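# Roll the vial in the right palm until its label faces up

## Task

The vial sits loose in the right hand's finger-palm crease with the palm turned up. Using that hand alone, roll the vial in place until its label points upward as the goal picture shows, with no finger or thumb left in contact. The right hand includes its wrist camera, the camera's post and the arm's final link. The left arm and left hand must never touch the right hand. The task fails if the vial touches anything outside the right hand or leaves it. To finish, the vial must rest motionless for a moment on the palm, clear of the wrist, the camera and its post. The palm must face straight up. No motor in either hand may show "moving" or "overload" or be building toward a shutdown; a motor that was off from the first reading is ignored. Then declare the task done.

## Robot and tools

Robot: two arms, left_arm and right_arm, each ending in the same four-finger right hand (index, middle, ring, thumb). Only the right hand does the work here. Keep the left arm away from it, since touching the right hand counts as failure.

Scene frame: origin on the table top between the arms, +z up, +x out over the table, left_arm on the +y side. The arm names do not refer to sides of any image. Each state line shows, per arm, the hand point position in metres and its orientation as quat_wxyz. The hand point sits in front of the palm where thumb and fingertips would pinch. Its own axes: +z runs along the straightened fingers toward the tips, +x crosses the palm away from the thumb, and +y points out of the palm face. The palm face is at y = -0.062 m. Palm up therefore means the hand's +y points along world +z. A rigid mast stands near the wrist on the palm side (x +0.05 to +0.10, z -0.16 to -0.11, up to y = +0.06 m), and the vial must stay off it.

execute_actions takes {"actions": [...]} with zero or one entry. An empty list sends nothing and returns state plus pictures. A wait is {"steps": N}, with N from 1 to 300 control steps of 1/30 s each. An action is {"rows": [...], "steps": N}, with 1 to 15 rows and N from 4 to 15 (default 15). Each row is used for one step, and the final row repeats to fill the remaining steps. Add "pictures": true to get camera images.

Each row is one flat list of 48 numbers, all within [-1, 1], covering both arms. It must be complete even when only one arm moves. Positions 1 to 24 are the left arm and hand, and 25 to 48 the right arm and hand, in the same order for each. The order is dx, dy, dz, rx, ry, rz, then index_mcp, index_abd, index_pip, index_dip, middle_mcp, middle_abd, middle_pip, middle_dip, ring_mcp, ring_abd, ring_pip, ring_dip, thumb_cmc, thumb_axl, thumb_mcp, thumb_ipl, current_limit, speed.

dx..rz are an offset, not a pose. They are measured in the hand point's own axes, starting from the hand pose given in the latest result that reported it. Every row in an action uses that same reference, not the row before it. A value of 1.0 means 0.6 m of travel or 180 degrees. rx, ry, rz together form one rotation vector. All zeros pull the hand back to the reference pose, so a zero row is not a pause. Per step, the controller limits the commanded target to 70 mm and 16 degrees from the current pose. Arms often stop a centimetre or more short, usually low. The right elbow may sag, so re-aim at the pose you want to hold.

The 16 finger numbers are absolute goal angles, each mapped linearly between the hinge's stops. Lower values bend more. Each entry below gives the angle at +1, the angle at -1, and the value where the hinge is straight.
- _mcp: curls the finger toward the palm; +1 = -18 deg, -1 = +128 deg, straight at +0.75.
- _abd: moves the finger sideways away from the thumb; +1 = -60 deg, -1 = +60 deg, straight at 0.00.
- _pip: +1 = -29 deg, -1 = +108 deg, straight at +0.58.
- _dip: +1 = -21 deg, -1 = +117 deg, straight at +0.70.
- thumb_cmc: swings the thumb from beside the palm to in front of it; +1 = -20 deg, -1 = +120 deg, straight at +0.71.
- thumb_axl: twists the thumb along its length; +1 = -27 deg, -1 = +140 deg, straight at +0.68.
- thumb_mcp: bends the thumb; +1 = -69 deg, -1 = +109 deg, straight at +0.23.
- thumb_ipl: bends the thumb; +1 = -77 deg, -1 = +108 deg, straight at +0.17.

current_limit sets the motor current cap, linear from 0 mA at -1 to 550 mA at +1, with a floor of 11 mA. speed sets the goal-tracking rate as (speed+1)/2 of 5.9 rad/s. The starting values are +0.4 and -0.6. Every number is a command, so zero is a real goal. To hold a hand unchanged, resend its hand_goal, hand_current_limit and hand_speed.

Result lines:
- hand_goal: the goals currently set.
- hand_measured: the actual hinge positions on the same scale.
- hand_current_ma: positive pushes toward -1.
- hand_state: one word per motor: moving, goal (at rest within 0.02), blocked (stopped short while pressing) or overload.
- HELD: steps on which your row was not fully sent.
- "pose unreachable": the clearance check altered or blocked an arm command.
- "Hand target": the pose the controller is now steering toward.
The last 4 steps of each action run after the result, during your reply. MOTOR HOT appears from 85 C; at 100 C the arm drops (OVER-TEMPERATURE FAULT).

Things to avoid:
- The vial leaving the hand or touching anything else.
- Vial contact with the mast, the camera or the wrist.
- Currents of 495 mA or more held long enough; 5 s of this shuts a motor off for 10 s.
- Hard pressing or collisions between the arms.
- Knocking anything off the table.
To finish, open the fingers off the vial, level the palm facing up, let everything settle so no motor reads moving, and end the scene.

Other tools: zoom_image with camera (cam_high, cam_low, cam_left_wrist, cam_right_wrist) and region [x0, y0, x1, y1] in pixels, at most 504x504. show_instructions returns the goal picture. read_manual returns the licence texts. finished_scene with scene (its number) ends the scene and grades it.

Each tool is called after "Emit:" as name(argument=value, ...), one argument or row to a line, values as JSON.

Reference images:

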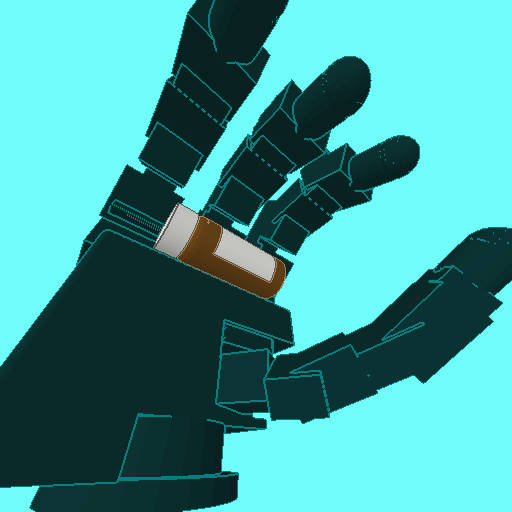

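## Session

Emit:
execute_actions(
  actions=[],
)

Scene clock: 0.00 s of 4800.00 s.
left_arm: end_effector_position=(+0.4014, +0.7872, +0.6046) hand_goal=(+0.754, +0.000, +0.576, +0.696, +0.754, +0.000, +0.576, +0.696, +0.754, +0.000, +0.576, +0.696, +0.714, +0.678, +0.226, +0.168) hand_measured=(+0.754, +0.000, +0.576, +0.696, +0.754, +0.000, +0.576, +0.696, +0.754, +0.000, +0.576, +0.696, +0.714, +0.678, +0.226, +0.168) hand_current_ma=(+0, +0, +0, +0, +0, +0, +0, +0, +0, +0, +0, +0, +0, +0, +0, +0) hand_state=(goal, goal, goal, goal, goal, goal, goal, goal, goal, goal, goal, goal, goal, goal, goal, goal) hand_current_limit=0.40 hand_speed=-0.60 end_effector_quat_wxyz=(+0.290, +0.280, +0.627, +0.667) | right_arm: end_effector_position=(+0.4287, -0.0863, +0.3960) hand_goal=(+0.046, +0.000, -0.008, +0.280, +0.046, +0.000, -0.008, +0.280, +0.046, +0.000, -0.008, +0.280, -0.104, +0.266, +0.032, -0.018) hand_measured=(+0.062, +0.000, -0.006, +0.282, +0.062, +0.000, -0.006, +0.282, +0.064, +0.000, -0.004, +0.282, -0.088, +0.270, +0.034, -0.016) hand_current_ma=(+87, +0, +14, +14, +87, +0, +14, +13, +95, +0, +15, +12, +79, +31, +11, +11) hand_state=(goal, goal, goal, goal, goal, goal, goal, goal, goal, goal, goal, goal, goal, goal, goal, goal) hand_current_limit=0.40 hand_speed=-0.60 end_effector_quat_wxyz=(+0.285, +0.287, +0.653, +0.641)
Joint positions: left_arm=[0.626 1.056 1.089 0.023 0.001 0.009] | right_arm=[ 1.018  1.109  0.605  0.488  0.071 -0.003]
Joint velocities: left_arm=[-0.015 -0.005 -0.002  0.007 -0.007  0.051] | right_arm=[-0.005 -0.005  0.002  0.002  0.022 -0.007]
Hand target (left_arm): +0.396, +0.782, +0.632; +0.297, +0.272, +0.610, +0.683
Hand target (right_arm): +0.430, -0.085, +0.416; +0.289, +0.282, +0.640, +0.654

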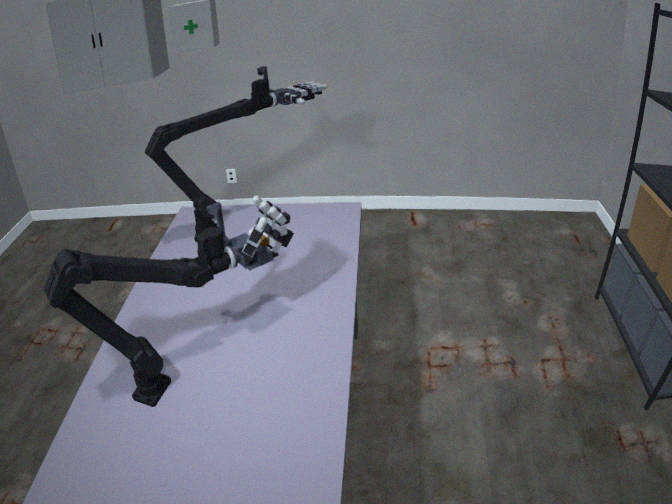

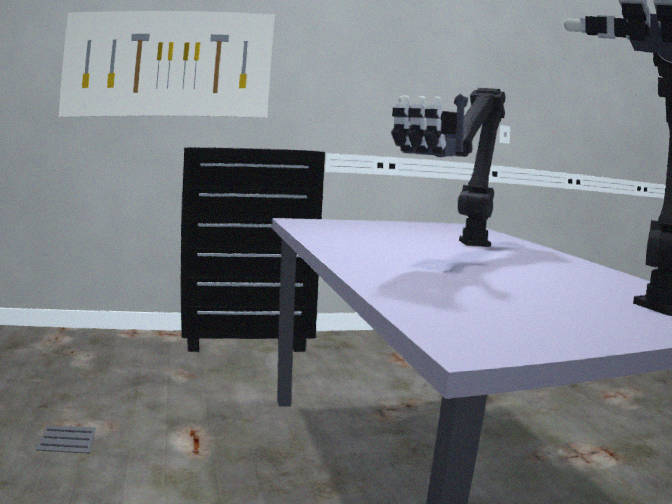

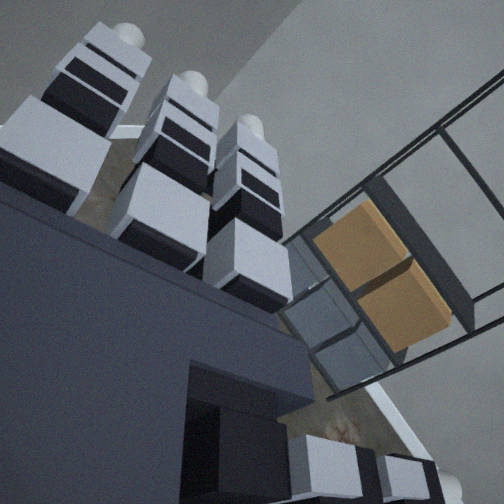

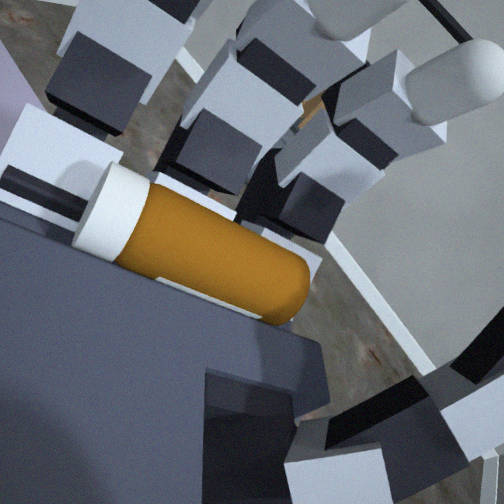

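Emit:
zoom_image(
  camera="cam_right_wrist",
  region=[0, 120, 360, 400],
)

Emit:
zoom_image(
  camera="cam_left_wrist",
  region=[0, 120, 360, 420],
)

Emit:
zoom_image(
  camera="cam_high",
  region=[190, 170, 320, 290],
)

Region (0, 120, 360, 400) of cam_right_wrist's 504x504 image, scaled by 1.400, with more detail than that image has.

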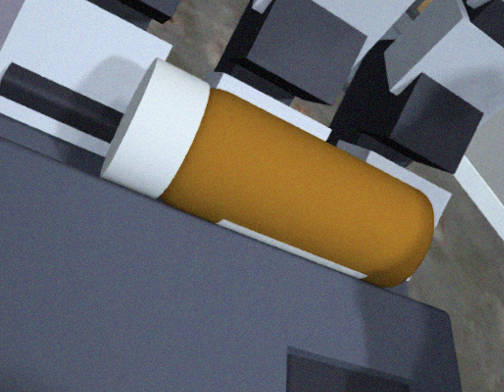

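Region (0, 120, 360, 420) of cam_left_wrist's 504x504 image, scaled by 1.400, with more detail than that image has.

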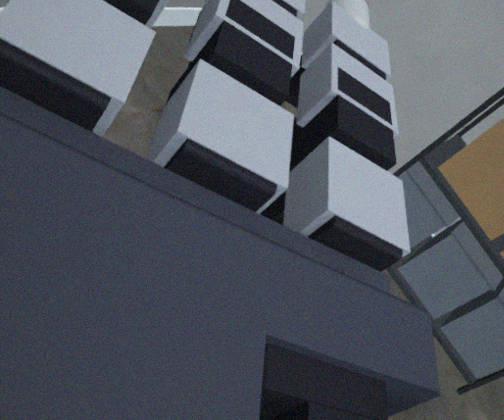

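Region (190, 170, 320, 290) of cam_high's 672x504 image, scaled by 3.877, with more detail than that image has; it fills the top 465 rows of this view, and the rest is white.

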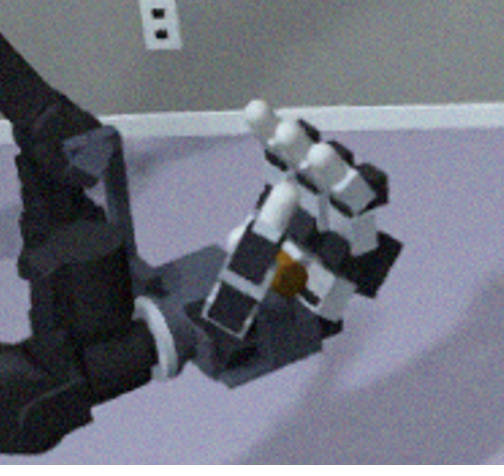

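Emit:
zoom_image(
  camera="cam_left_wrist",
  region=[60, 150, 220, 310],
)

Emit:
zoom_image(
  camera="cam_right_wrist",
  region=[0, 120, 170, 290],
)

Emit:
zoom_image(
  camera="cam_right_wrist",
  region=[140, 200, 340, 380],
)

Region (60, 150, 220, 310) of cam_left_wrist's 504x504 image, scaled by 3.150, with more detail than that image has.

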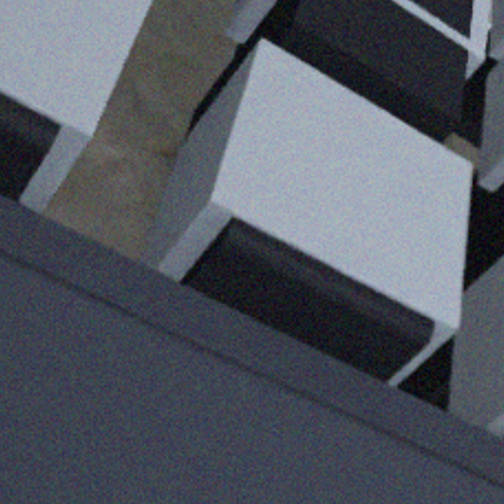

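Region (0, 120, 170, 290) of cam_right_wrist's 504x504 image, scaled by 2.965, with more detail than that image has.

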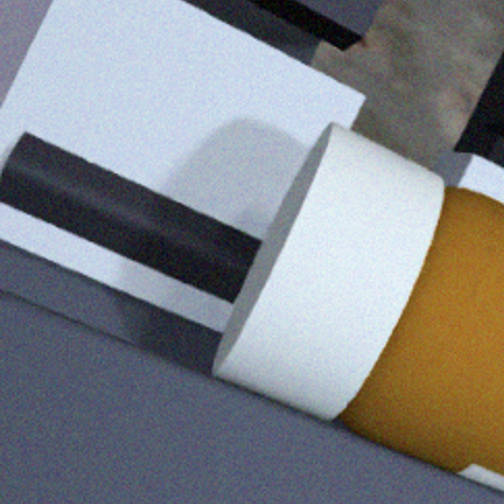

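Region (140, 200, 340, 380) of cam_right_wrist's 504x504 image, scaled by 2.520, with more detail than that image has; it fills the top 454 rows of this view, and the rest is white.

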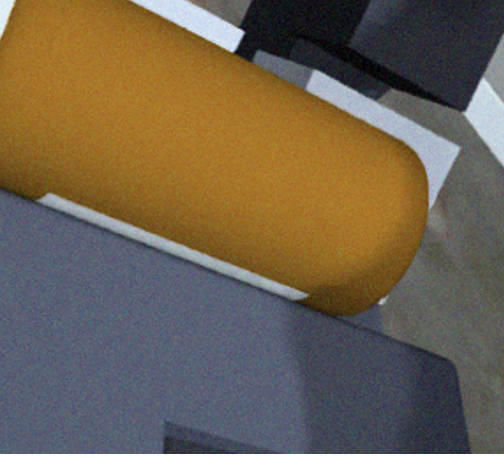

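Emit:
execute_actions(
  actions=[
    {"rows": [[0,0.046,-0.0098,-0.0163,0,0, 0.754,0,0.576,0.696,0.754,0,0.576,0.696,0.754,0,0.576,0.696,0.714,0.678,0.226,0.168,0.4,-0.6, 0,0.033,0.0025,-0.0123,0,0, 0.046,0,-0.008,0.28, 0.046,0,-0.664,-0.203, 0.046,0,-0.008,0.28, -0.104,0.266,0.032,-0.018,0.4,-0.3]], "steps": 15},
  ],
  pictures=true,
)

Scene clock: 8.83 s of 4800.00 s.
left_arm: end_effector_position=(+0.4014, +0.7872, +0.6046) hand_goal=(+0.754, +0.000, +0.576, +0.696, +0.754, +0.000, +0.576, +0.696, +0.754, +0.000, +0.576, +0.696, +0.714, +0.678, +0.226, +0.168) hand_measured=(+0.764, +0.000, +0.576, +0.696, +0.764, +0.000, +0.576, +0.696, +0.764, +0.000, +0.576, +0.696, +0.724, +0.678, +0.226, +0.168) hand_current_ma=(+57, +0, +4, +0, +52, +0, +4, +0, +55, +0, +4, +0, +53, -4, -1, -2) hand_state=(goal, goal, goal, goal, goal, goal, goal, goal, goal, goal, goal, goal, goal, goal, goal, goal) hand_current_limit=0.40 hand_speed=-0.60 end_effector_quat_wxyz=(+0.290, +0.280, +0.627, +0.667) | right_arm: end_effector_position=(+0.4287, -0.0863, +0.3960) hand_goal=(+0.046, +0.000, -0.008, +0.280, +0.046, +0.000, -0.664, -0.202, +0.046, +0.000, -0.008, +0.280, -0.104, +0.266, +0.032, -0.018) hand_measured=(+0.062, +0.000, -0.006, +0.282, +0.060, +0.000, -0.340, -0.046, +0.064, +0.000, -0.004, +0.282, -0.088, +0.270, +0.034, -0.016) hand_current_ma=(+87, +0, +14, +14, +75, +0, +50, +60, +95, +0, +15, +12, +79, +31, +11, +11) hand_state=(goal, goal, goal, goal, goal, goal, moving, moving, goal, goal, goal, goal, goal, goal, goal, goal) hand_current_limit=0.40 hand_speed=-0.30 end_effector_quat_wxyz=(+0.285, +0.287, +0.653, +0.641)
Joint positions: left_arm=[0.626 1.056 1.089 0.023 0.001 0.009] | right_arm=[ 1.018  1.109  0.605  0.488  0.071 -0.003]
Joint velocities: left_arm=[-0.015 -0.005  0.012 -0.002  0.007  0.007] | right_arm=[-0.005  0.005  0.007 -0.007 -0.007 -0.007]
Steps of this call (steps 1 to 90: nothing new was sent; then 5.47 s passed at rest; steps 91 to 101: the first 11 steps of this action). Readings (end_effector_position | what the end effector reports):
91: left_arm (+0.4014, +0.7872, +0.6046) | right_arm (+0.4287, -0.0863, +0.3960) | left_arm hand_goal=(+0.754, +0.000, +0.576, +0.696, +0.754, +0.000, +0.576, +0.696, +0.754, +0.000, +0.576, +0.696, +0.714, +0.678, +0.226, +0.168) hand_measured=(+0.764, +0.000, +0.576, +0.696, +0.764, +0.000, +0.576, +0.696, +0.764, +0.000, +0.576, +0.696, +0.724, +0.678, +0.226, +0.168) hand_current_ma=(+57, +0, +4, +0, +52, +0, +4, +0, +55, +0, +4, +0, +53, -4, -1, -2) hand_state=(goal, goal, goal, goal, goal, goal, goal, goal, goal, goal, goal, goal, goal, goal, goal, goal) hand_current_limit=0.40 hand_speed=-0.60 | right_arm hand_goal=(+0.046, +0.000, -0.008, +0.280, +0.046, +0.000, -0.664, -0.202, +0.046, +0.000, -0.008, +0.280, -0.104, +0.266, +0.032, -0.018) hand_measured=(+0.062, +0.000, -0.006, +0.282, +0.062, +0.000, -0.006, +0.282, +0.064, +0.000, -0.004, +0.282, -0.088, +0.270, +0.034, -0.016) hand_current_ma=(+87, +0, +14, +14, +87, +0, +14, +13, +95, +0, +15, +12, +79, +31, +11, +11) hand_state=(goal, goal, goal, goal, goal, goal, moving, moving, goal, goal, goal, goal, goal, goal, goal, goal) hand_current_limit=0.40 hand_speed=-0.30
92: left_arm (+0.4014, +0.7872, +0.6046) | right_arm (+0.4287, -0.0863, +0.3960) | left_arm hand_goal=(+0.754, +0.000, +0.576, +0.696, +0.754, +0.000, +0.576, +0.696, +0.754, +0.000, +0.576, +0.696, +0.714, +0.678, +0.226, +0.168) hand_measured=(+0.764, +0.000, +0.576, +0.696, +0.764, +0.000, +0.576, +0.696, +0.764, +0.000, +0.576, +0.696, +0.724, +0.678, +0.226, +0.168) hand_current_ma=(+57, +0, +4, +0, +52, +0, +4, +0, +55, +0, +4, +0, +53, -4, -1, -2) hand_state=(goal, goal, goal, goal, goal, goal, goal, goal, goal, goal, goal, goal, goal, goal, goal, goal) hand_current_limit=0.40 hand_speed=-0.60 | right_arm hand_goal=(+0.046, +0.000, -0.008, +0.280, +0.046, +0.000, -0.664, -0.202, +0.046, +0.000, -0.008, +0.280, -0.104, +0.266, +0.032, -0.018) hand_measured=(+0.062, +0.000, -0.006, +0.282, +0.062, +0.000, -0.010, +0.278, +0.064, +0.000, -0.004, +0.282, -0.088, +0.270, +0.034, -0.016) hand_current_ma=(+87, +0, +14, +14, +87, +0, +158, +158, +95, +0, +15, +12, +79, +31, +11, +11) hand_state=(goal, goal, goal, goal, goal, goal, moving, moving, goal, goal, goal, goal, goal, goal, goal, goal) hand_current_limit=0.40 hand_speed=-0.30
94: left_arm (+0.4014, +0.7872, +0.6046) | right_arm (+0.4287, -0.0863, +0.3960) | left_arm hand_goal=(+0.754, +0.000, +0.576, +0.696, +0.754, +0.000, +0.576, +0.696, +0.754, +0.000, +0.576, +0.696, +0.714, +0.678, +0.226, +0.168) hand_measured=(+0.764, +0.000, +0.576, +0.696, +0.764, +0.000, +0.576, +0.696, +0.764, +0.000, +0.576, +0.696, +0.724, +0.678, +0.226, +0.168) hand_current_ma=(+57, +0, +4, +0, +52, +0, +4, +0, +55, +0, +4, +0, +53, -4, -1, -2) hand_state=(goal, goal, goal, goal, goal, goal, goal, goal, goal, goal, goal, goal, goal, goal, goal, goal) hand_current_limit=0.40 hand_speed=-0.60 | right_arm hand_goal=(+0.046, +0.000, -0.008, +0.280, +0.046, +0.000, -0.664, -0.202, +0.046, +0.000, -0.008, +0.280, -0.104, +0.266, +0.032, -0.018) hand_measured=(+0.062, +0.000, -0.006, +0.282, +0.062, +0.000, -0.074, +0.214, +0.064, +0.000, -0.004, +0.282, -0.088, +0.270, +0.034, -0.016) hand_current_ma=(+87, +0, +14, +14, +86, +0, +97, +100, +95, +0, +15, +12, +79, +31, +11, +11) hand_state=(goal, goal, goal, goal, goal, goal, moving, moving, goal, goal, goal, goal, goal, goal, goal, goal) hand_current_limit=0.40 hand_speed=-0.30
98: left_arm (+0.4014, +0.7872, +0.6046) | right_arm (+0.4287, -0.0863, +0.3960) | left_arm hand_goal=(+0.754, +0.000, +0.576, +0.696, +0.754, +0.000, +0.576, +0.696, +0.754, +0.000, +0.576, +0.696, +0.714, +0.678, +0.226, +0.168) hand_measured=(+0.764, +0.000, +0.576, +0.696, +0.764, +0.000, +0.576, +0.696, +0.764, +0.000, +0.576, +0.696, +0.724, +0.678, +0.226, +0.168) hand_current_ma=(+57, +0, +4, +0, +52, +0, +4, +0, +55, +0, +4, +0, +53, -4, -1, -2) hand_state=(goal, goal, goal, goal, goal, goal, goal, goal, goal, goal, goal, goal, goal, goal, goal, goal) hand_current_limit=0.40 hand_speed=-0.60 | right_arm hand_goal=(+0.046, +0.000, -0.008, +0.280, +0.046, +0.000, -0.664, -0.202, +0.046, +0.000, -0.008, +0.280, -0.104, +0.266, +0.032, -0.018) hand_measured=(+0.062, +0.000, -0.006, +0.282, +0.062, +0.000, -0.224, +0.066, +0.064, +0.000, -0.004, +0.282, -0.088, +0.270, +0.034, -0.016) hand_current_ma=(+87, +0, +14, +14, +81, +0, +67, +73, +95, +0, +15, +12, +79, +31, +11, +11) hand_state=(goal, goal, goal, goal, goal, goal, moving, moving, goal, goal, goal, goal, goal, goal, goal, goal) hand_current_limit=0.40 hand_speed=-0.30
101: the state above

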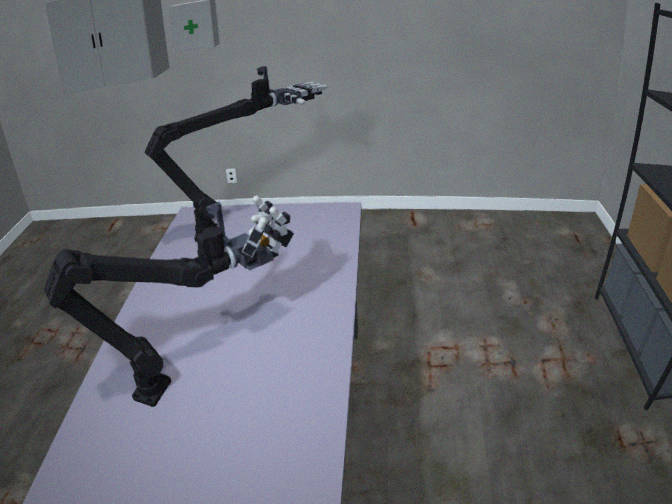

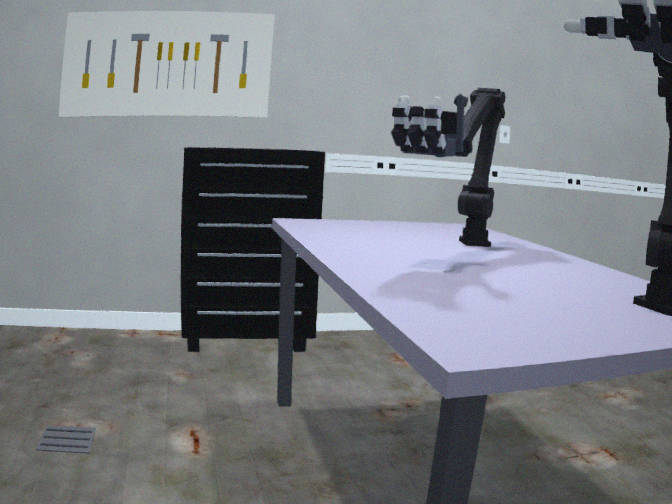

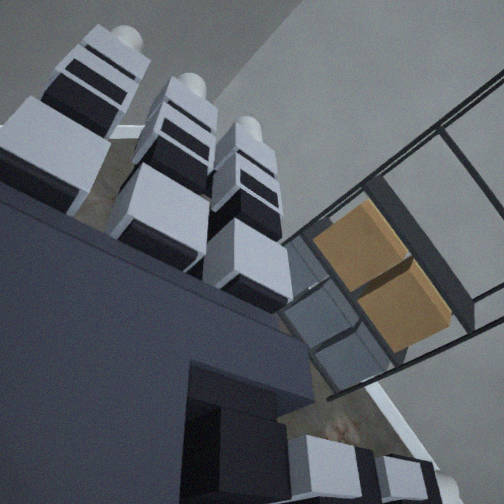

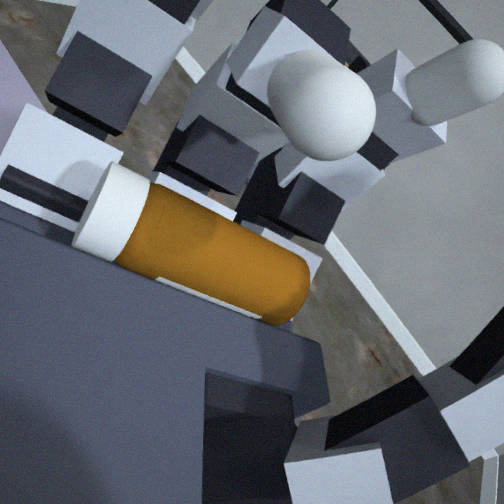

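Emit:
execute_actions(
  actions=[
    {"rows": [[0,0.046,-0.0098,-0.0163,0,0, 0.754,0,0.576,0.696,0.754,0,0.576,0.696,0.754,0,0.576,0.696,0.714,0.678,0.226,0.168,0.4,-0.6, 0,0.033,0.0025,-0.0123,0,0, 0.046,0,-0.008,0.28, 0.02,0,-0.80,-0.18, 0.046,0,-0.008,0.28, -0.104,0.266,0.032,-0.018,0.4,-0.6]], "steps": 14},
  ],
  pictures=true,
)

Scene clock: 9.43 s of 4800.00 s.
left_arm: end_effector_position=(+0.4014, +0.7872, +0.6046) hand_goal=(+0.754, +0.000, +0.576, +0.696, +0.754, +0.000, +0.576, +0.696, +0.754, +0.000, +0.576, +0.696, +0.714, +0.678, +0.226, +0.168) hand_measured=(+0.764, +0.000, +0.576, +0.696, +0.764, +0.000, +0.576, +0.696, +0.764, +0.000, +0.576, +0.696, +0.724, +0.678, +0.226, +0.168) hand_current_ma=(+57, +0, +4, +0, +52, +0, +4, +0, +55, +0, +4, +0, +53, -4, -1, -2) hand_state=(goal, goal, goal, goal, goal, goal, goal, goal, goal, goal, goal, goal, goal, goal, goal, goal) hand_current_limit=0.40 hand_speed=-0.60 end_effector_quat_wxyz=(+0.290, +0.280, +0.627, +0.667) | right_arm: end_effector_position=(+0.4287, -0.0863, +0.3960) hand_goal=(+0.046, +0.000, -0.008, +0.280, +0.020, +0.000, -0.800, -0.180, +0.046, +0.000, -0.008, +0.280, -0.104, +0.266, +0.032, -0.018) hand_measured=(+0.062, +0.000, -0.006, +0.282, +0.030, +0.000, -0.800, -0.184, +0.064, +0.000, -0.004, +0.282, -0.088, +0.270, +0.034, -0.016) hand_current_ma=(+87, +0, +14, +14, +58, +0, +1, -21, +95, +0, +15, +12, +79, +31, +11, +11) hand_state=(goal, goal, goal, goal, goal, goal, goal, goal, goal, goal, goal, goal, goal, goal, goal, goal) hand_current_limit=0.40 hand_speed=-0.60 end_effector_quat_wxyz=(+0.285, +0.287, +0.653, +0.641)
Joint positions: left_arm=[0.626 1.056 1.089 0.023 0.001 0.009] | right_arm=[ 1.018  1.109  0.605  0.488  0.071 -0.003]
Joint velocities: left_arm=[-0.015  0.005  0.007 -0.022 -0.037 -0.11 ] | right_arm=[ 0.005  0.005  0.017  0.007  0.007 -0.051]
Off your previous action's commanded pose (left_arm): 0.028 m, 3 deg at its last step (step 4 of this call).
Off your previous action's commanded pose (right_arm): 0.020 m, 2 deg at its last step (step 4 of this call).
Steps of this call (steps 1 to 4: the last 4 steps of your previous action; steps 5 to 8: nothing new was sent; steps 9 to 18: the first 10 steps of this action). Readings (end_effector_position | what the end effector reports):
9: left_arm (+0.4014, +0.7872, +0.6046) | right_arm (+0.4287, -0.0863, +0.3960) | left_arm hand_goal=(+0.754, +0.000, +0.576, +0.696, +0.754, +0.000, +0.576, +0.696, +0.754, +0.000, +0.576, +0.696, +0.714, +0.678, +0.226, +0.168) hand_measured=(+0.764, +0.000, +0.576, +0.696, +0.764, +0.000, +0.576, +0.696, +0.764, +0.000, +0.576, +0.696, +0.724, +0.678, +0.226, +0.168) hand_current_ma=(+57, +0, +4, +0, +52, +0, +4, +0, +55, +0, +4, +0, +53, -4, -1, -2) hand_state=(goal, goal, goal, goal, goal, goal, goal, goal, goal, goal, goal, goal, goal, goal, goal, goal) hand_current_limit=0.40 hand_speed=-0.60 | right_arm hand_goal=(+0.046, +0.000, -0.008, +0.280, +0.020, +0.000, -0.800, -0.180, +0.046, +0.000, -0.008, +0.280, -0.104, +0.266, +0.032, -0.018) hand_measured=(+0.062, +0.000, -0.006, +0.282, +0.058, +0.000, -0.658, -0.200, +0.064, +0.000, -0.004, +0.282, -0.088, +0.270, +0.034, -0.016) hand_current_ma=(+87, +0, +14, +14, +63, +0, -14, +11, +95, +0, +15, +12, +79, +31, +11, +11) hand_state=(goal, goal, goal, goal, moving, goal, moving, moving, goal, goal, goal, goal, goal, goal, goal, goal) hand_current_limit=0.40 hand_speed=-0.60
10: left_arm (+0.4014, +0.7872, +0.6046) | right_arm (+0.4287, -0.0863, +0.3960) | left_arm hand_goal=(+0.754, +0.000, +0.576, +0.696, +0.754, +0.000, +0.576, +0.696, +0.754, +0.000, +0.576, +0.696, +0.714, +0.678, +0.226, +0.168) hand_measured=(+0.764, +0.000, +0.576, +0.696, +0.764, +0.000, +0.576, +0.696, +0.764, +0.000, +0.576, +0.696, +0.724, +0.678, +0.226, +0.168) hand_current_ma=(+57, +0, +4, +0, +52, +0, +4, +0, +55, +0, +4, +0, +53, -4, -1, -2) hand_state=(goal, goal, goal, goal, goal, goal, goal, goal, goal, goal, goal, goal, goal, goal, goal, goal) hand_current_limit=0.40 hand_speed=-0.60 | right_arm hand_goal=(+0.046, +0.000, -0.008, +0.280, +0.020, +0.000, -0.800, -0.180, +0.046, +0.000, -0.008, +0.280, -0.104, +0.266, +0.032, -0.018) hand_measured=(+0.062, +0.000, -0.006, +0.282, +0.056, +0.000, -0.664, -0.198, +0.064, +0.000, -0.004, +0.282, -0.088, +0.270, +0.034, -0.016) hand_current_ma=(+87, +0, +14, +14, +146, +0, +77, -65, +95, +0, +15, +12, +79, +31, +11, +11) hand_state=(goal, goal, goal, goal, moving, goal, moving, moving, goal, goal, goal, goal, goal, goal, goal, goal) hand_current_limit=0.40 hand_speed=-0.60
12: left_arm (+0.4014, +0.7872, +0.6046) | right_arm (+0.4287, -0.0863, +0.3960) | left_arm hand_goal=(+0.754, +0.000, +0.576, +0.696, +0.754, +0.000, +0.576, +0.696, +0.754, +0.000, +0.576, +0.696, +0.714, +0.678, +0.226, +0.168) hand_measured=(+0.764, +0.000, +0.576, +0.696, +0.764, +0.000, +0.576, +0.696, +0.764, +0.000, +0.576, +0.696, +0.724, +0.678, +0.226, +0.168) hand_current_ma=(+57, +0, +4, +0, +52, +0, +4, +0, +55, +0, +4, +0, +53, -4, -1, -2) hand_state=(goal, goal, goal, goal, goal, goal, goal, goal, goal, goal, goal, goal, goal, goal, goal, goal) hand_current_limit=0.40 hand_speed=-0.60 | right_arm hand_goal=(+0.046, +0.000, -0.008, +0.280, +0.020, +0.000, -0.800, -0.180, +0.046, +0.000, -0.008, +0.280, -0.104, +0.266, +0.032, -0.018) hand_measured=(+0.062, +0.000, -0.006, +0.282, +0.034, +0.000, -0.716, -0.186, +0.064, +0.000, -0.004, +0.282, -0.088, +0.270, +0.034, -0.016) hand_current_ma=(+87, +0, +14, +14, +49, +0, +46, -15, +95, +0, +15, +12, +79, +31, +11, +11) hand_state=(goal, goal, goal, goal, moving, goal, moving, moving, goal, goal, goal, goal, goal, goal, goal, goal) hand_current_limit=0.40 hand_speed=-0.60
16: left_arm (+0.4014, +0.7872, +0.6046) | right_arm (+0.4287, -0.0863, +0.3960) | left_arm hand_goal=(+0.754, +0.000, +0.576, +0.696, +0.754, +0.000, +0.576, +0.696, +0.754, +0.000, +0.576, +0.696, +0.714, +0.678, +0.226, +0.168) hand_measured=(+0.764, +0.000, +0.576, +0.696, +0.764, +0.000, +0.576, +0.696, +0.764, +0.000, +0.576, +0.696, +0.724, +0.678, +0.226, +0.168) hand_current_ma=(+57, +0, +4, +0, +52, +0, +4, +0, +55, +0, +4, +0, +53, -4, -1, -2) hand_state=(goal, goal, goal, goal, goal, goal, goal, goal, goal, goal, goal, goal, goal, goal, goal, goal) hand_current_limit=0.40 hand_speed=-0.60 | right_arm hand_goal=(+0.046, +0.000, -0.008, +0.280, +0.020, +0.000, -0.800, -0.180, +0.046, +0.000, -0.008, +0.280, -0.104, +0.266, +0.032, -0.018) hand_measured=(+0.062, +0.000, -0.006, +0.282, +0.030, +0.000, -0.798, -0.184, +0.064, +0.000, -0.004, +0.282, -0.088, +0.270, +0.034, -0.016) hand_current_ma=(+87, +0, +14, +14, +58, +0, -5, -21, +95, +0, +15, +12, +79, +31, +11, +11) hand_state=(goal, goal, goal, goal, goal, goal, moving, goal, goal, goal, goal, goal, goal, goal, goal, goal) hand_current_limit=0.40 hand_speed=-0.60
18: the state above

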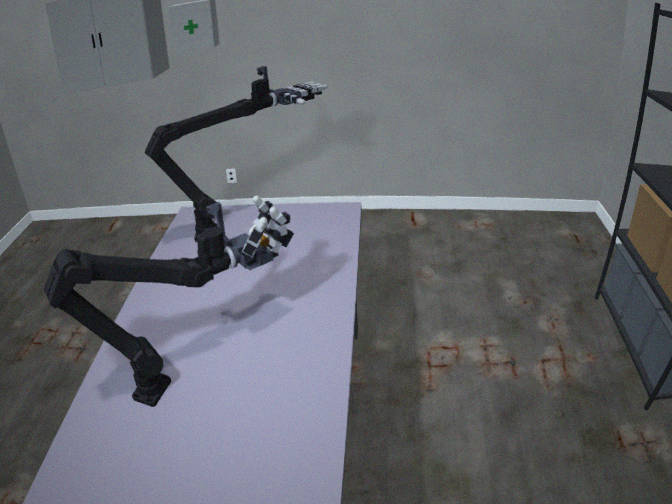

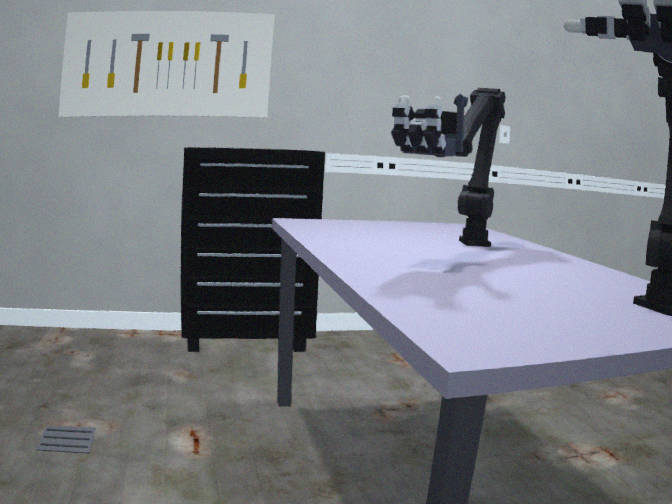

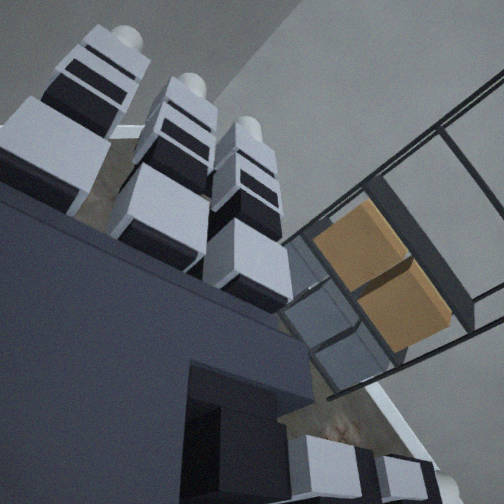

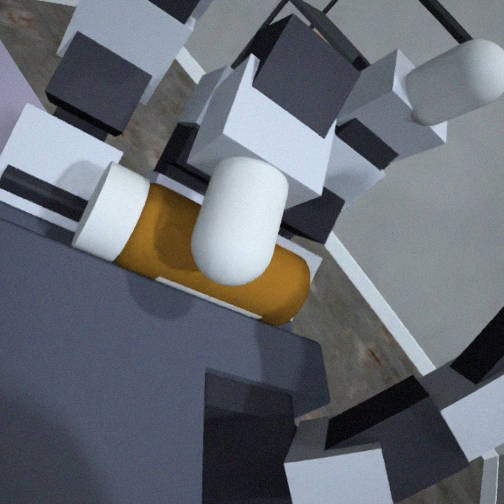

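Emit:
execute_actions(
  actions=[
    {"rows": [[0,0.046,-0.0098,-0.0163,0,0, 0.754,0,0.576,0.696,0.754,0,0.576,0.696,0.754,0,0.576,0.696,0.714,0.678,0.226,0.168,0.4,-0.6, 0,0.033,0.0025,-0.0123,0,0, 0.046,0,-0.008,0.28, 0.0,0,-0.90,-0.18, 0.046,0,-0.008,0.28, -0.104,0.266,0.032,-0.018,0.4,-0.6]], "steps": 11},
  ],
  pictures=true,
)

Scene clock: 9.83 s of 4800.00 s.
left_arm: end_effector_position=(+0.4014, +0.7872, +0.6046) hand_goal=(+0.754, +0.000, +0.576, +0.696, +0.754, +0.000, +0.576, +0.696, +0.754, +0.000, +0.576, +0.696, +0.714, +0.678, +0.226, +0.168) hand_measured=(+0.764, +0.000, +0.576, +0.696, +0.764, +0.000, +0.576, +0.696, +0.764, +0.000, +0.576, +0.696, +0.724, +0.678, +0.226, +0.168) hand_current_ma=(+57, +0, +4, +0, +52, +0, +4, +0, +55, +0, +4, +0, +53, -4, -1, -2) hand_state=(goal, goal, goal, goal, goal, goal, goal, goal, goal, goal, goal, goal, goal, goal, goal, goal) hand_current_limit=0.40 hand_speed=-0.60 end_effector_quat_wxyz=(+0.290, +0.280, +0.627, +0.667) | right_arm: end_effector_position=(+0.4287, -0.0863, +0.3960) hand_goal=(+0.046, +0.000, -0.008, +0.280, +0.000, +0.000, -0.900, -0.180, +0.046, +0.000, -0.008, +0.280, -0.104, +0.266, +0.032, -0.018) hand_measured=(+0.062, +0.000, -0.006, +0.282, +0.012, +0.000, -0.864, -0.176, +0.064, +0.000, -0.004, +0.282, -0.088, +0.270, +0.034, -0.016) hand_current_ma=(+87, +0, +14, +14, +68, +0, +185, +23, +95, +0, +15, +12, +79, +31, +11, +11) hand_state=(goal, goal, goal, goal, goal, goal, blocked, goal, goal, goal, goal, goal, goal, goal, goal, goal) hand_current_limit=0.40 hand_speed=-0.60 end_effector_quat_wxyz=(+0.285, +0.287, +0.653, +0.641)
Joint positions: left_arm=[0.626 1.056 1.089 0.023 0.001 0.009] | right_arm=[ 1.018  1.109  0.605  0.488  0.071 -0.003]
Joint velocities: left_arm=[ 0.005 -0.005  0.007 -0.007 -0.022  0.037] | right_arm=[-0.005 -0.005 -0.012 -0.022 -0.066  0.022]
Off your previous action's commanded pose (left_arm): 0.028 m, 3 deg at its last step (step 4 of this call).
Off your previous action's commanded pose (right_arm): 0.020 m, 2 deg at its last step (step 4 of this call).
Steps of this call (steps 1 to 4: the last 4 steps of your previous action; step 5: nothing new was sent; steps 6 to 12: the first 7 steps of this action). Readings (end_effector_position | what the end effector reports):
6: left_arm (+0.4014, +0.7872, +0.6046) | right_arm (+0.4287, -0.0863, +0.3960) | left_arm hand_goal=(+0.754, +0.000, +0.576, +0.696, +0.754, +0.000, +0.576, +0.696, +0.754, +0.000, +0.576, +0.696, +0.714, +0.678, +0.226, +0.168) hand_measured=(+0.764, +0.000, +0.576, +0.696, +0.764, +0.000, +0.576, +0.696, +0.764, +0.000, +0.576, +0.696, +0.724, +0.678, +0.226, +0.168) hand_current_ma=(+57, +0, +4, +0, +52, +0, +4, +0, +55, +0, +4, +0, +53, -4, -1, -2) hand_state=(goal, goal, goal, goal, goal, goal, goal, goal, goal, goal, goal, goal, goal, goal, goal, goal) hand_current_limit=0.40 hand_speed=-0.60 | right_arm hand_goal=(+0.046, +0.000, -0.008, +0.280, +0.000, +0.000, -0.900, -0.180, +0.046, +0.000, -0.008, +0.280, -0.104, +0.266, +0.032, -0.018) hand_measured=(+0.062, +0.000, -0.006, +0.282, +0.030, +0.000, -0.800, -0.184, +0.064, +0.000, -0.004, +0.282, -0.088, +0.270, +0.034, -0.016) hand_current_ma=(+87, +0, +14, +14, +58, +0, +1, -21, +95, +0, +15, +12, +79, +31, +11, +11) hand_state=(goal, goal, goal, goal, moving, goal, moving, goal, goal, goal, goal, goal, goal, goal, goal, goal) hand_current_limit=0.40 hand_speed=-0.60
7: left_arm (+0.4014, +0.7872, +0.6046) | right_arm (+0.4287, -0.0863, +0.3960) | left_arm hand_goal=(+0.754, +0.000, +0.576, +0.696, +0.754, +0.000, +0.576, +0.696, +0.754, +0.000, +0.576, +0.696, +0.714, +0.678, +0.226, +0.168) hand_measured=(+0.764, +0.000, +0.576, +0.696, +0.764, +0.000, +0.576, +0.696, +0.764, +0.000, +0.576, +0.696, +0.724, +0.678, +0.226, +0.168) hand_current_ma=(+57, +0, +4, +0, +52, +0, +4, +0, +55, +0, +4, +0, +53, -4, -1, -2) hand_state=(goal, goal, goal, goal, goal, goal, goal, goal, goal, goal, goal, goal, goal, goal, goal, goal) hand_current_limit=0.40 hand_speed=-0.60 | right_arm hand_goal=(+0.046, +0.000, -0.008, +0.280, +0.000, +0.000, -0.900, -0.180, +0.046, +0.000, -0.008, +0.280, -0.104, +0.266, +0.032, -0.018) hand_measured=(+0.062, +0.000, -0.006, +0.282, +0.030, +0.000, -0.802, -0.184, +0.064, +0.000, -0.004, +0.282, -0.088, +0.270, +0.034, -0.016) hand_current_ma=(+87, +0, +14, +14, +121, +0, +80, -21, +95, +0, +15, +12, +79, +31, +11, +11) hand_state=(goal, goal, goal, goal, moving, goal, moving, goal, goal, goal, goal, goal, goal, goal, goal, goal) hand_current_limit=0.40 hand_speed=-0.60
9: left_arm (+0.4014, +0.7872, +0.6046) | right_arm (+0.4287, -0.0863, +0.3960) | left_arm hand_goal=(+0.754, +0.000, +0.576, +0.696, +0.754, +0.000, +0.576, +0.696, +0.754, +0.000, +0.576, +0.696, +0.714, +0.678, +0.226, +0.168) hand_measured=(+0.764, +0.000, +0.576, +0.696, +0.764, +0.000, +0.576, +0.696, +0.764, +0.000, +0.576, +0.696, +0.724, +0.678, +0.226, +0.168) hand_current_ma=(+57, +0, +4, +0, +52, +0, +4, +0, +55, +0, +4, +0, +53, -4, -1, -2) hand_state=(goal, goal, goal, goal, goal, goal, goal, goal, goal, goal, goal, goal, goal, goal, goal, goal) hand_current_limit=0.40 hand_speed=-0.60 | right_arm hand_goal=(+0.046, +0.000, -0.008, +0.280, +0.000, +0.000, -0.900, -0.180, +0.046, +0.000, -0.008, +0.280, -0.104, +0.266, +0.032, -0.018) hand_measured=(+0.062, +0.000, -0.006, +0.282, +0.014, +0.000, -0.852, -0.184, +0.064, +0.000, -0.004, +0.282, -0.088, +0.270, +0.034, -0.016) hand_current_ma=(+87, +0, +14, +14, +47, +0, +45, -21, +95, +0, +15, +12, +79, +31, +11, +11) hand_state=(goal, goal, goal, goal, moving, goal, moving, goal, goal, goal, goal, goal, goal, goal, goal, goal) hand_current_limit=0.40 hand_speed=-0.60
12: the state above

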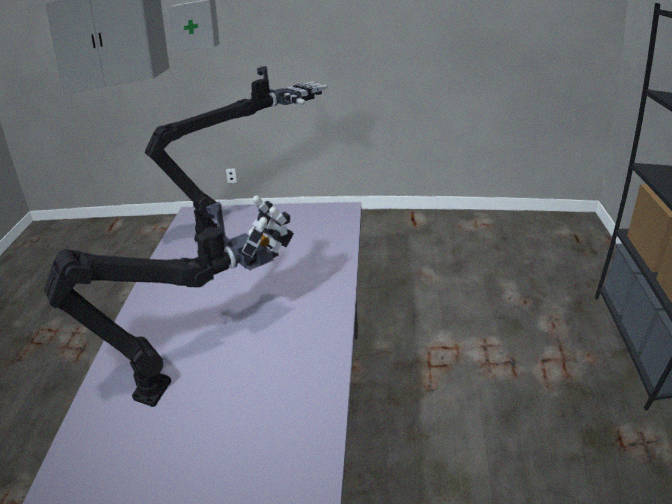

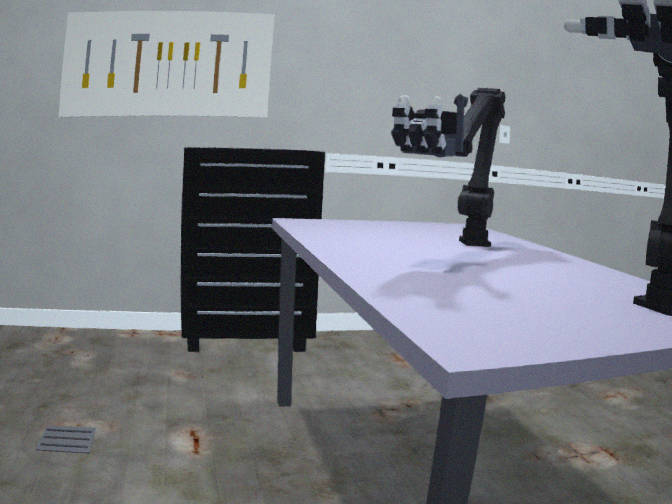

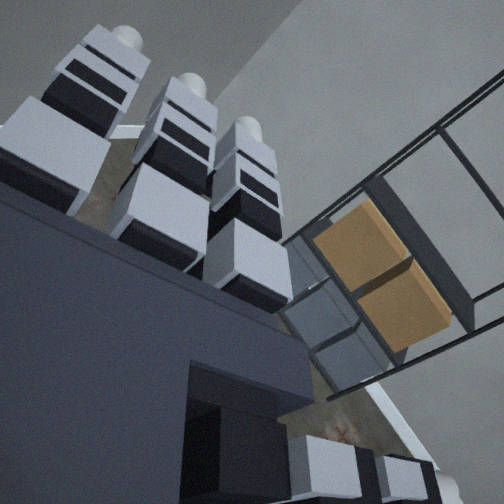

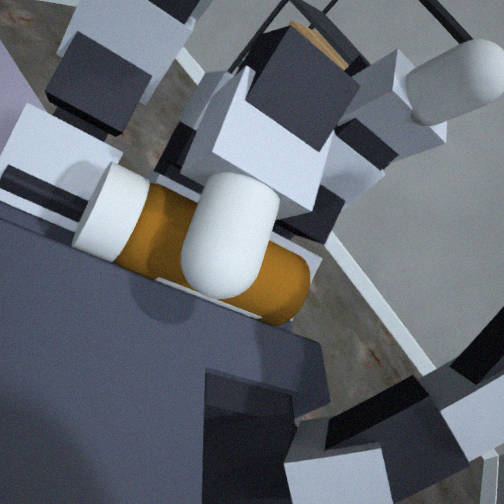

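Emit:
execute_actions(
  actions=[
    {"rows": [[0,0.046,-0.0098,-0.0163,0,0, 0.754,0,0.576,0.696,0.754,0,0.576,0.696,0.754,0,0.576,0.696,0.714,0.678,0.226,0.168,0.4,-0.6, 0,0.033,0.0025,-0.0123,0,0, 0.046,0,-0.008,0.28, 0.03,0,-0.90,-0.185, 0.046,0,-0.008,0.28, -0.104,0.266,0.032,-0.018,0.4,-0.5],
[0,0.046,-0.0098,-0.0163,0,0, 0.754,0,0.576,0.696,0.754,0,0.576,0.696,0.754,0,0.576,0.696,0.714,0.678,0.226,0.168,0.4,-0.6, 0,0.033,0.0025,-0.0123,0,0, 0.046,0,-0.008,0.28, 0.06,0,-0.90,-0.19, 0.046,0,-0.008,0.28, -0.104,0.266,0.032,-0.018,0.4,-0.5],
[0,0.046,-0.0098,-0.0163,0,0, 0.754,0,0.576,0.696,0.754,0,0.576,0.696,0.754,0,0.576,0.696,0.714,0.678,0.226,0.168,0.4,-0.6, 0,0.033,0.0025,-0.0123,0,0, 0.046,0,-0.008,0.28, 0.09,0,-0.903,-0.195, 0.046,0,-0.008,0.28, -0.104,0.266,0.032,-0.018,0.4,-0.5],
[0,0.046,-0.0098,-0.0163,0,0, 0.754,0,0.576,0.696,0.754,0,0.576,0.696,0.754,0,0.576,0.696,0.714,0.678,0.226,0.168,0.4,-0.6, 0,0.033,0.0025,-0.0123,0,0, 0.046,0,-0.008,0.28, 0.12,0,-0.906,-0.2, 0.046,0,-0.008,0.28, -0.104,0.266,0.032,-0.018,0.4,-0.5],
[0,0.046,-0.0098,-0.0163,0,0, 0.754,0,0.576,0.696,0.754,0,0.576,0.696,0.754,0,0.576,0.696,0.714,0.678,0.226,0.168,0.4,-0.6, 0,0.033,0.0025,-0.0123,0,0, 0.046,0,-0.008,0.28, 0.15,0,-0.91,-0.205, 0.046,0,-0.008,0.28, -0.104,0.266,0.032,-0.018,0.4,-0.5],
[0,0.046,-0.0098,-0.0163,0,0, 0.754,0,0.576,0.696,0.754,0,0.576,0.696,0.754,0,0.576,0.696,0.714,0.678,0.226,0.168,0.4,-0.6, 0,0.033,0.0025,-0.0123,0,0, 0.046,0,-0.008,0.28, 0.18,0,-0.914,-0.21, 0.046,0,-0.008,0.28, -0.104,0.266,0.032,-0.018,0.4,-0.5],
[0,0.046,-0.0098,-0.0163,0,0, 0.754,0,0.576,0.696,0.754,0,0.576,0.696,0.754,0,0.576,0.696,0.714,0.678,0.226,0.168,0.4,-0.6, 0,0.033,0.0025,-0.0123,0,0, 0.046,0,-0.008,0.28, 0.21,0,-0.918,-0.215, 0.046,0,-0.008,0.28, -0.104,0.266,0.032,-0.018,0.4,-0.5],
[0,0.046,-0.0098,-0.0163,0,0, 0.754,0,0.576,0.696,0.754,0,0.576,0.696,0.754,0,0.576,0.696,0.714,0.678,0.226,0.168,0.4,-0.6, 0,0.033,0.0025,-0.0123,0,0, 0.046,0,-0.008,0.28, 0.24,0,-0.922,-0.22, 0.046,0,-0.008,0.28, -0.104,0.266,0.032,-0.018,0.4,-0.5],
[0,0.046,-0.0098,-0.0163,0,0, 0.754,0,0.576,0.696,0.754,0,0.576,0.696,0.754,0,0.576,0.696,0.714,0.678,0.226,0.168,0.4,-0.6, 0,0.033,0.0025,-0.0123,0,0, 0.046,0,-0.008,0.28, 0.27,0,-0.927,-0.225, 0.046,0,-0.008,0.28, -0.104,0.266,0.032,-0.018,0.4,-0.5],
[0,0.046,-0.0098,-0.0163,0,0, 0.754,0,0.576,0.696,0.754,0,0.576,0.696,0.754,0,0.576,0.696,0.714,0.678,0.226,0.168,0.4,-0.6, 0,0.033,0.0025,-0.0123,0,0, 0.046,0,-0.008,0.28, 0.30,0,-0.932,-0.23, 0.046,0,-0.008,0.28, -0.104,0.266,0.032,-0.018,0.4,-0.5]], "steps": 15},
  ],
  pictures=true,
)

Scene clock: 10.87 s of 4800.00 s.
left_arm: end_effector_position=(+0.4014, +0.7872, +0.6046) hand_goal=(+0.754, +0.000, +0.576, +0.696, +0.754, +0.000, +0.576, +0.696, +0.754, +0.000, +0.576, +0.696, +0.714, +0.678, +0.226, +0.168) hand_measured=(+0.764, +0.000, +0.576, +0.696, +0.764, +0.000, +0.576, +0.696, +0.764, +0.000, +0.576, +0.696, +0.724, +0.678, +0.226, +0.168) hand_current_ma=(+57, +0, +4, +0, +52, +0, +4, +0, +55, +0, +4, +0, +53, -4, -1, -2) hand_state=(goal, goal, goal, goal, goal, goal, goal, goal, goal, goal, goal, goal, goal, goal, goal, goal) hand_current_limit=0.40 hand_speed=-0.60 end_effector_quat_wxyz=(+0.290, +0.280, +0.627, +0.667) | right_arm: end_effector_position=(+0.4287, -0.0863, +0.3960) hand_goal=(+0.046, +0.000, -0.008, +0.280, +0.300, +0.000, -0.932, -0.230, +0.046, +0.000, -0.008, +0.280, -0.104, +0.266, +0.032, -0.018) hand_measured=(+0.062, +0.000, -0.006, +0.282, +0.262, +0.000, -0.880, -0.186, +0.064, +0.000, -0.004, +0.282, -0.088, +0.270, +0.034, -0.016) hand_current_ma=(+87, +0, +14, +14, -19, +1, +248, +212, +95, +0, +15, +12, +79, +31, +11, +11) hand_state=(goal, goal, goal, goal, moving, goal, moving, moving, goal, goal, goal, goal, goal, goal, goal, goal) hand_current_limit=0.40 hand_speed=-0.50 end_effector_quat_wxyz=(+0.285, +0.287, +0.653, +0.641)
Joint positions: left_arm=[0.626 1.056 1.089 0.023 0.001 0.009] | right_arm=[ 1.018  1.109  0.605  0.488  0.071 -0.003]
Joint velocities: left_arm=[-0.015 -0.015  0.007  0.002  0.022  0.022] | right_arm=[-0.005  0.015 -0.017  0.007 -0.022 -0.037]
Off your previous action's commanded pose (left_arm): 0.028 m, 3 deg at its last step (step 4 of this call).
Off your previous action's commanded pose (right_arm): 0.020 m, 2 deg at its last step (step 4 of this call).
Steps of this call (steps 1 to 4: the last 4 steps of your previous action; steps 5 to 20: nothing new was sent; steps 21 to 31: the first 11 steps of this action). Readings (end_effector_position | what the end effector reports):
21: left_arm (+0.4014, +0.7872, +0.6046) | right_arm (+0.4287, -0.0863, +0.3960) | left_arm hand_goal=(+0.754, +0.000, +0.576, +0.696, +0.754, +0.000, +0.576, +0.696, +0.754, +0.000, +0.576, +0.696, +0.714, +0.678, +0.226, +0.168) hand_measured=(+0.764, +0.000, +0.576, +0.696, +0.764, +0.000, +0.576, +0.696, +0.764, +0.000, +0.576, +0.696, +0.724, +0.678, +0.226, +0.168) hand_current_ma=(+57, +0, +4, +0, +52, +0, +4, +0, +55, +0, +4, +0, +53, -4, -1, -2) hand_state=(goal, goal, goal, goal, goal, goal, goal, goal, goal, goal, goal, goal, goal, goal, goal, goal) hand_current_limit=0.40 hand_speed=-0.60 | right_arm hand_goal=(+0.046, +0.000, -0.008, +0.280, +0.030, +0.000, -0.900, -0.184, +0.046, +0.000, -0.008, +0.280, -0.104, +0.266, +0.032, -0.018) hand_measured=(+0.062, +0.000, -0.006, +0.282, +0.012, +0.000, -0.864, -0.176, +0.064, +0.000, -0.004, +0.282, -0.088, +0.270, +0.034, -0.016) hand_current_ma=(+87, +0, +14, +14, +68, +0, +185, +23, +95, +0, +15, +12, +79, +31, +11, +11) hand_state=(goal, goal, goal, goal, moving, goal, blocked, moving, goal, goal, goal, goal, goal, goal, goal, goal) hand_current_limit=0.40 hand_speed=-0.50
22: left_arm (+0.4014, +0.7872, +0.6046) | right_arm (+0.4287, -0.0863, +0.3960) | left_arm hand_goal=(+0.754, +0.000, +0.576, +0.696, +0.754, +0.000, +0.576, +0.696, +0.754, +0.000, +0.576, +0.696, +0.714, +0.678, +0.226, +0.168) hand_measured=(+0.764, +0.000, +0.576, +0.696, +0.764, +0.000, +0.576, +0.696, +0.764, +0.000, +0.576, +0.696, +0.724, +0.678, +0.226, +0.168) hand_current_ma=(+57, +0, +4, +0, +52, +0, +4, +0, +55, +0, +4, +0, +53, -4, -1, -2) hand_state=(goal, goal, goal, goal, goal, goal, goal, goal, goal, goal, goal, goal, goal, goal, goal, goal) hand_current_limit=0.40 hand_speed=-0.60 | right_arm hand_goal=(+0.046, +0.000, -0.008, +0.280, +0.060, +0.000, -0.900, -0.190, +0.046, +0.000, -0.008, +0.280, -0.104, +0.266, +0.032, -0.018) hand_measured=(+0.062, +0.000, -0.006, +0.282, +0.014, +0.000, -0.864, -0.176, +0.064, +0.000, -0.004, +0.282, -0.088, +0.270, +0.034, -0.016) hand_current_ma=(+87, +0, +14, +14, -23, +0, +181, +44, +95, +0, +15, +12, +79, +31, +11, +11) hand_state=(goal, goal, goal, goal, moving, goal, blocked, moving, goal, goal, goal, goal, goal, goal, goal, goal) hand_current_limit=0.40 hand_speed=-0.50
24: left_arm (+0.4014, +0.7872, +0.6046) | right_arm (+0.4287, -0.0863, +0.3960) | left_arm hand_goal=(+0.754, +0.000, +0.576, +0.696, +0.754, +0.000, +0.576, +0.696, +0.754, +0.000, +0.576, +0.696, +0.714, +0.678, +0.226, +0.168) hand_measured=(+0.764, +0.000, +0.576, +0.696, +0.764, +0.000, +0.576, +0.696, +0.764, +0.000, +0.576, +0.696, +0.724, +0.678, +0.226, +0.168) hand_current_ma=(+57, +0, +4, +0, +52, +0, +4, +0, +55, +0, +4, +0, +53, -4, -1, -2) hand_state=(goal, goal, goal, goal, goal, goal, goal, goal, goal, goal, goal, goal, goal, goal, goal, goal) hand_current_limit=0.40 hand_speed=-0.60 | right_arm hand_goal=(+0.046, +0.000, -0.008, +0.280, +0.120, +0.000, -0.906, -0.200, +0.046, +0.000, -0.008, +0.280, -0.104, +0.266, +0.032, -0.018) hand_measured=(+0.062, +0.000, -0.006, +0.282, +0.052, +0.000, -0.866, -0.176, +0.064, +0.000, -0.004, +0.282, -0.088, +0.270, +0.034, -0.016) hand_current_ma=(+87, +0, +14, +14, -34, +0, +168, +96, +95, +0, +15, +12, +79, +31, +11, +11) hand_state=(goal, goal, goal, goal, moving, goal, moving, moving, goal, goal, goal, goal, goal, goal, goal, goal) hand_current_limit=0.40 hand_speed=-0.50
28: left_arm (+0.4014, +0.7872, +0.6046) | right_arm (+0.4287, -0.0863, +0.3960) | left_arm hand_goal=(+0.754, +0.000, +0.576, +0.696, +0.754, +0.000, +0.576, +0.696, +0.754, +0.000, +0.576, +0.696, +0.714, +0.678, +0.226, +0.168) hand_measured=(+0.764, +0.000, +0.576, +0.696, +0.764, +0.000, +0.576, +0.696, +0.764, +0.000, +0.576, +0.696, +0.724, +0.678, +0.226, +0.168) hand_current_ma=(+57, +0, +4, +0, +52, +0, +4, +0, +55, +0, +4, +0, +53, -4, -1, -2) hand_state=(goal, goal, goal, goal, goal, goal, goal, goal, goal, goal, goal, goal, goal, goal, goal, goal) hand_current_limit=0.40 hand_speed=-0.60 | right_arm hand_goal=(+0.046, +0.000, -0.008, +0.280, +0.240, +0.000, -0.922, -0.220, +0.046, +0.000, -0.008, +0.280, -0.104, +0.266, +0.032, -0.018) hand_measured=(+0.062, +0.000, -0.006, +0.282, +0.170, +0.000, -0.876, -0.178, +0.064, +0.000, -0.004, +0.282, -0.088, +0.270, +0.034, -0.016) hand_current_ma=(+87, +0, +14, +14, -17, +0, +209, +167, +95, +0, +15, +12, +79, +31, +11, +11) hand_state=(goal, goal, goal, goal, moving, goal, moving, moving, goal, goal, goal, goal, goal, goal, goal, goal) hand_current_limit=0.40 hand_speed=-0.50
31: the state above

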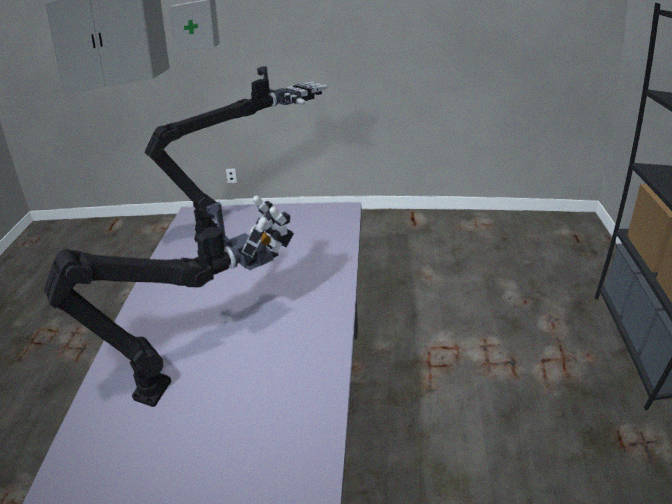

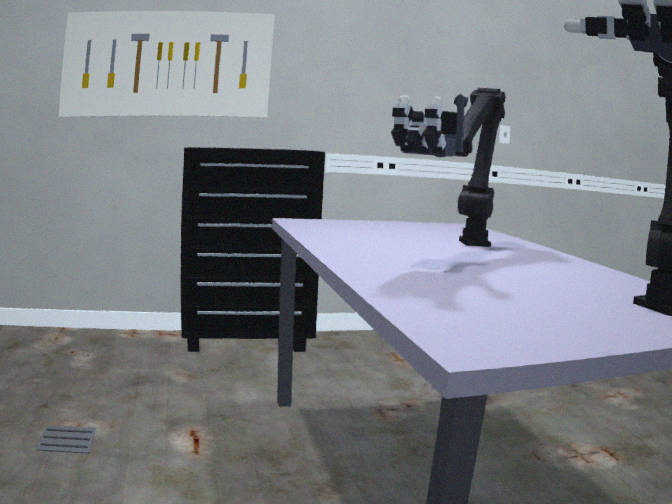

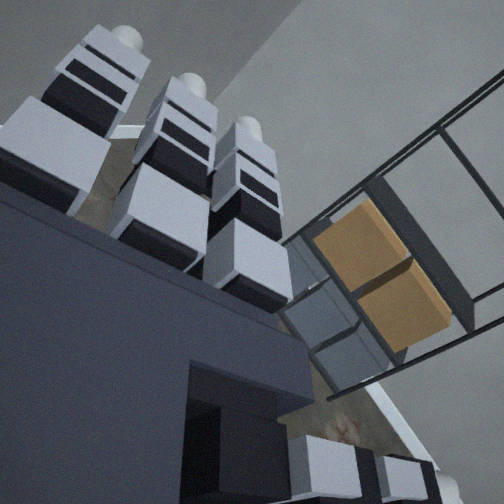

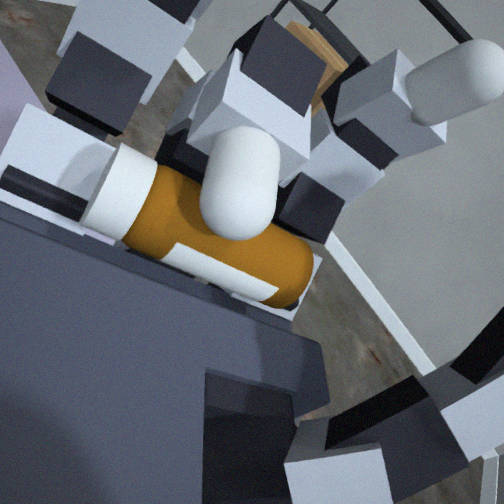

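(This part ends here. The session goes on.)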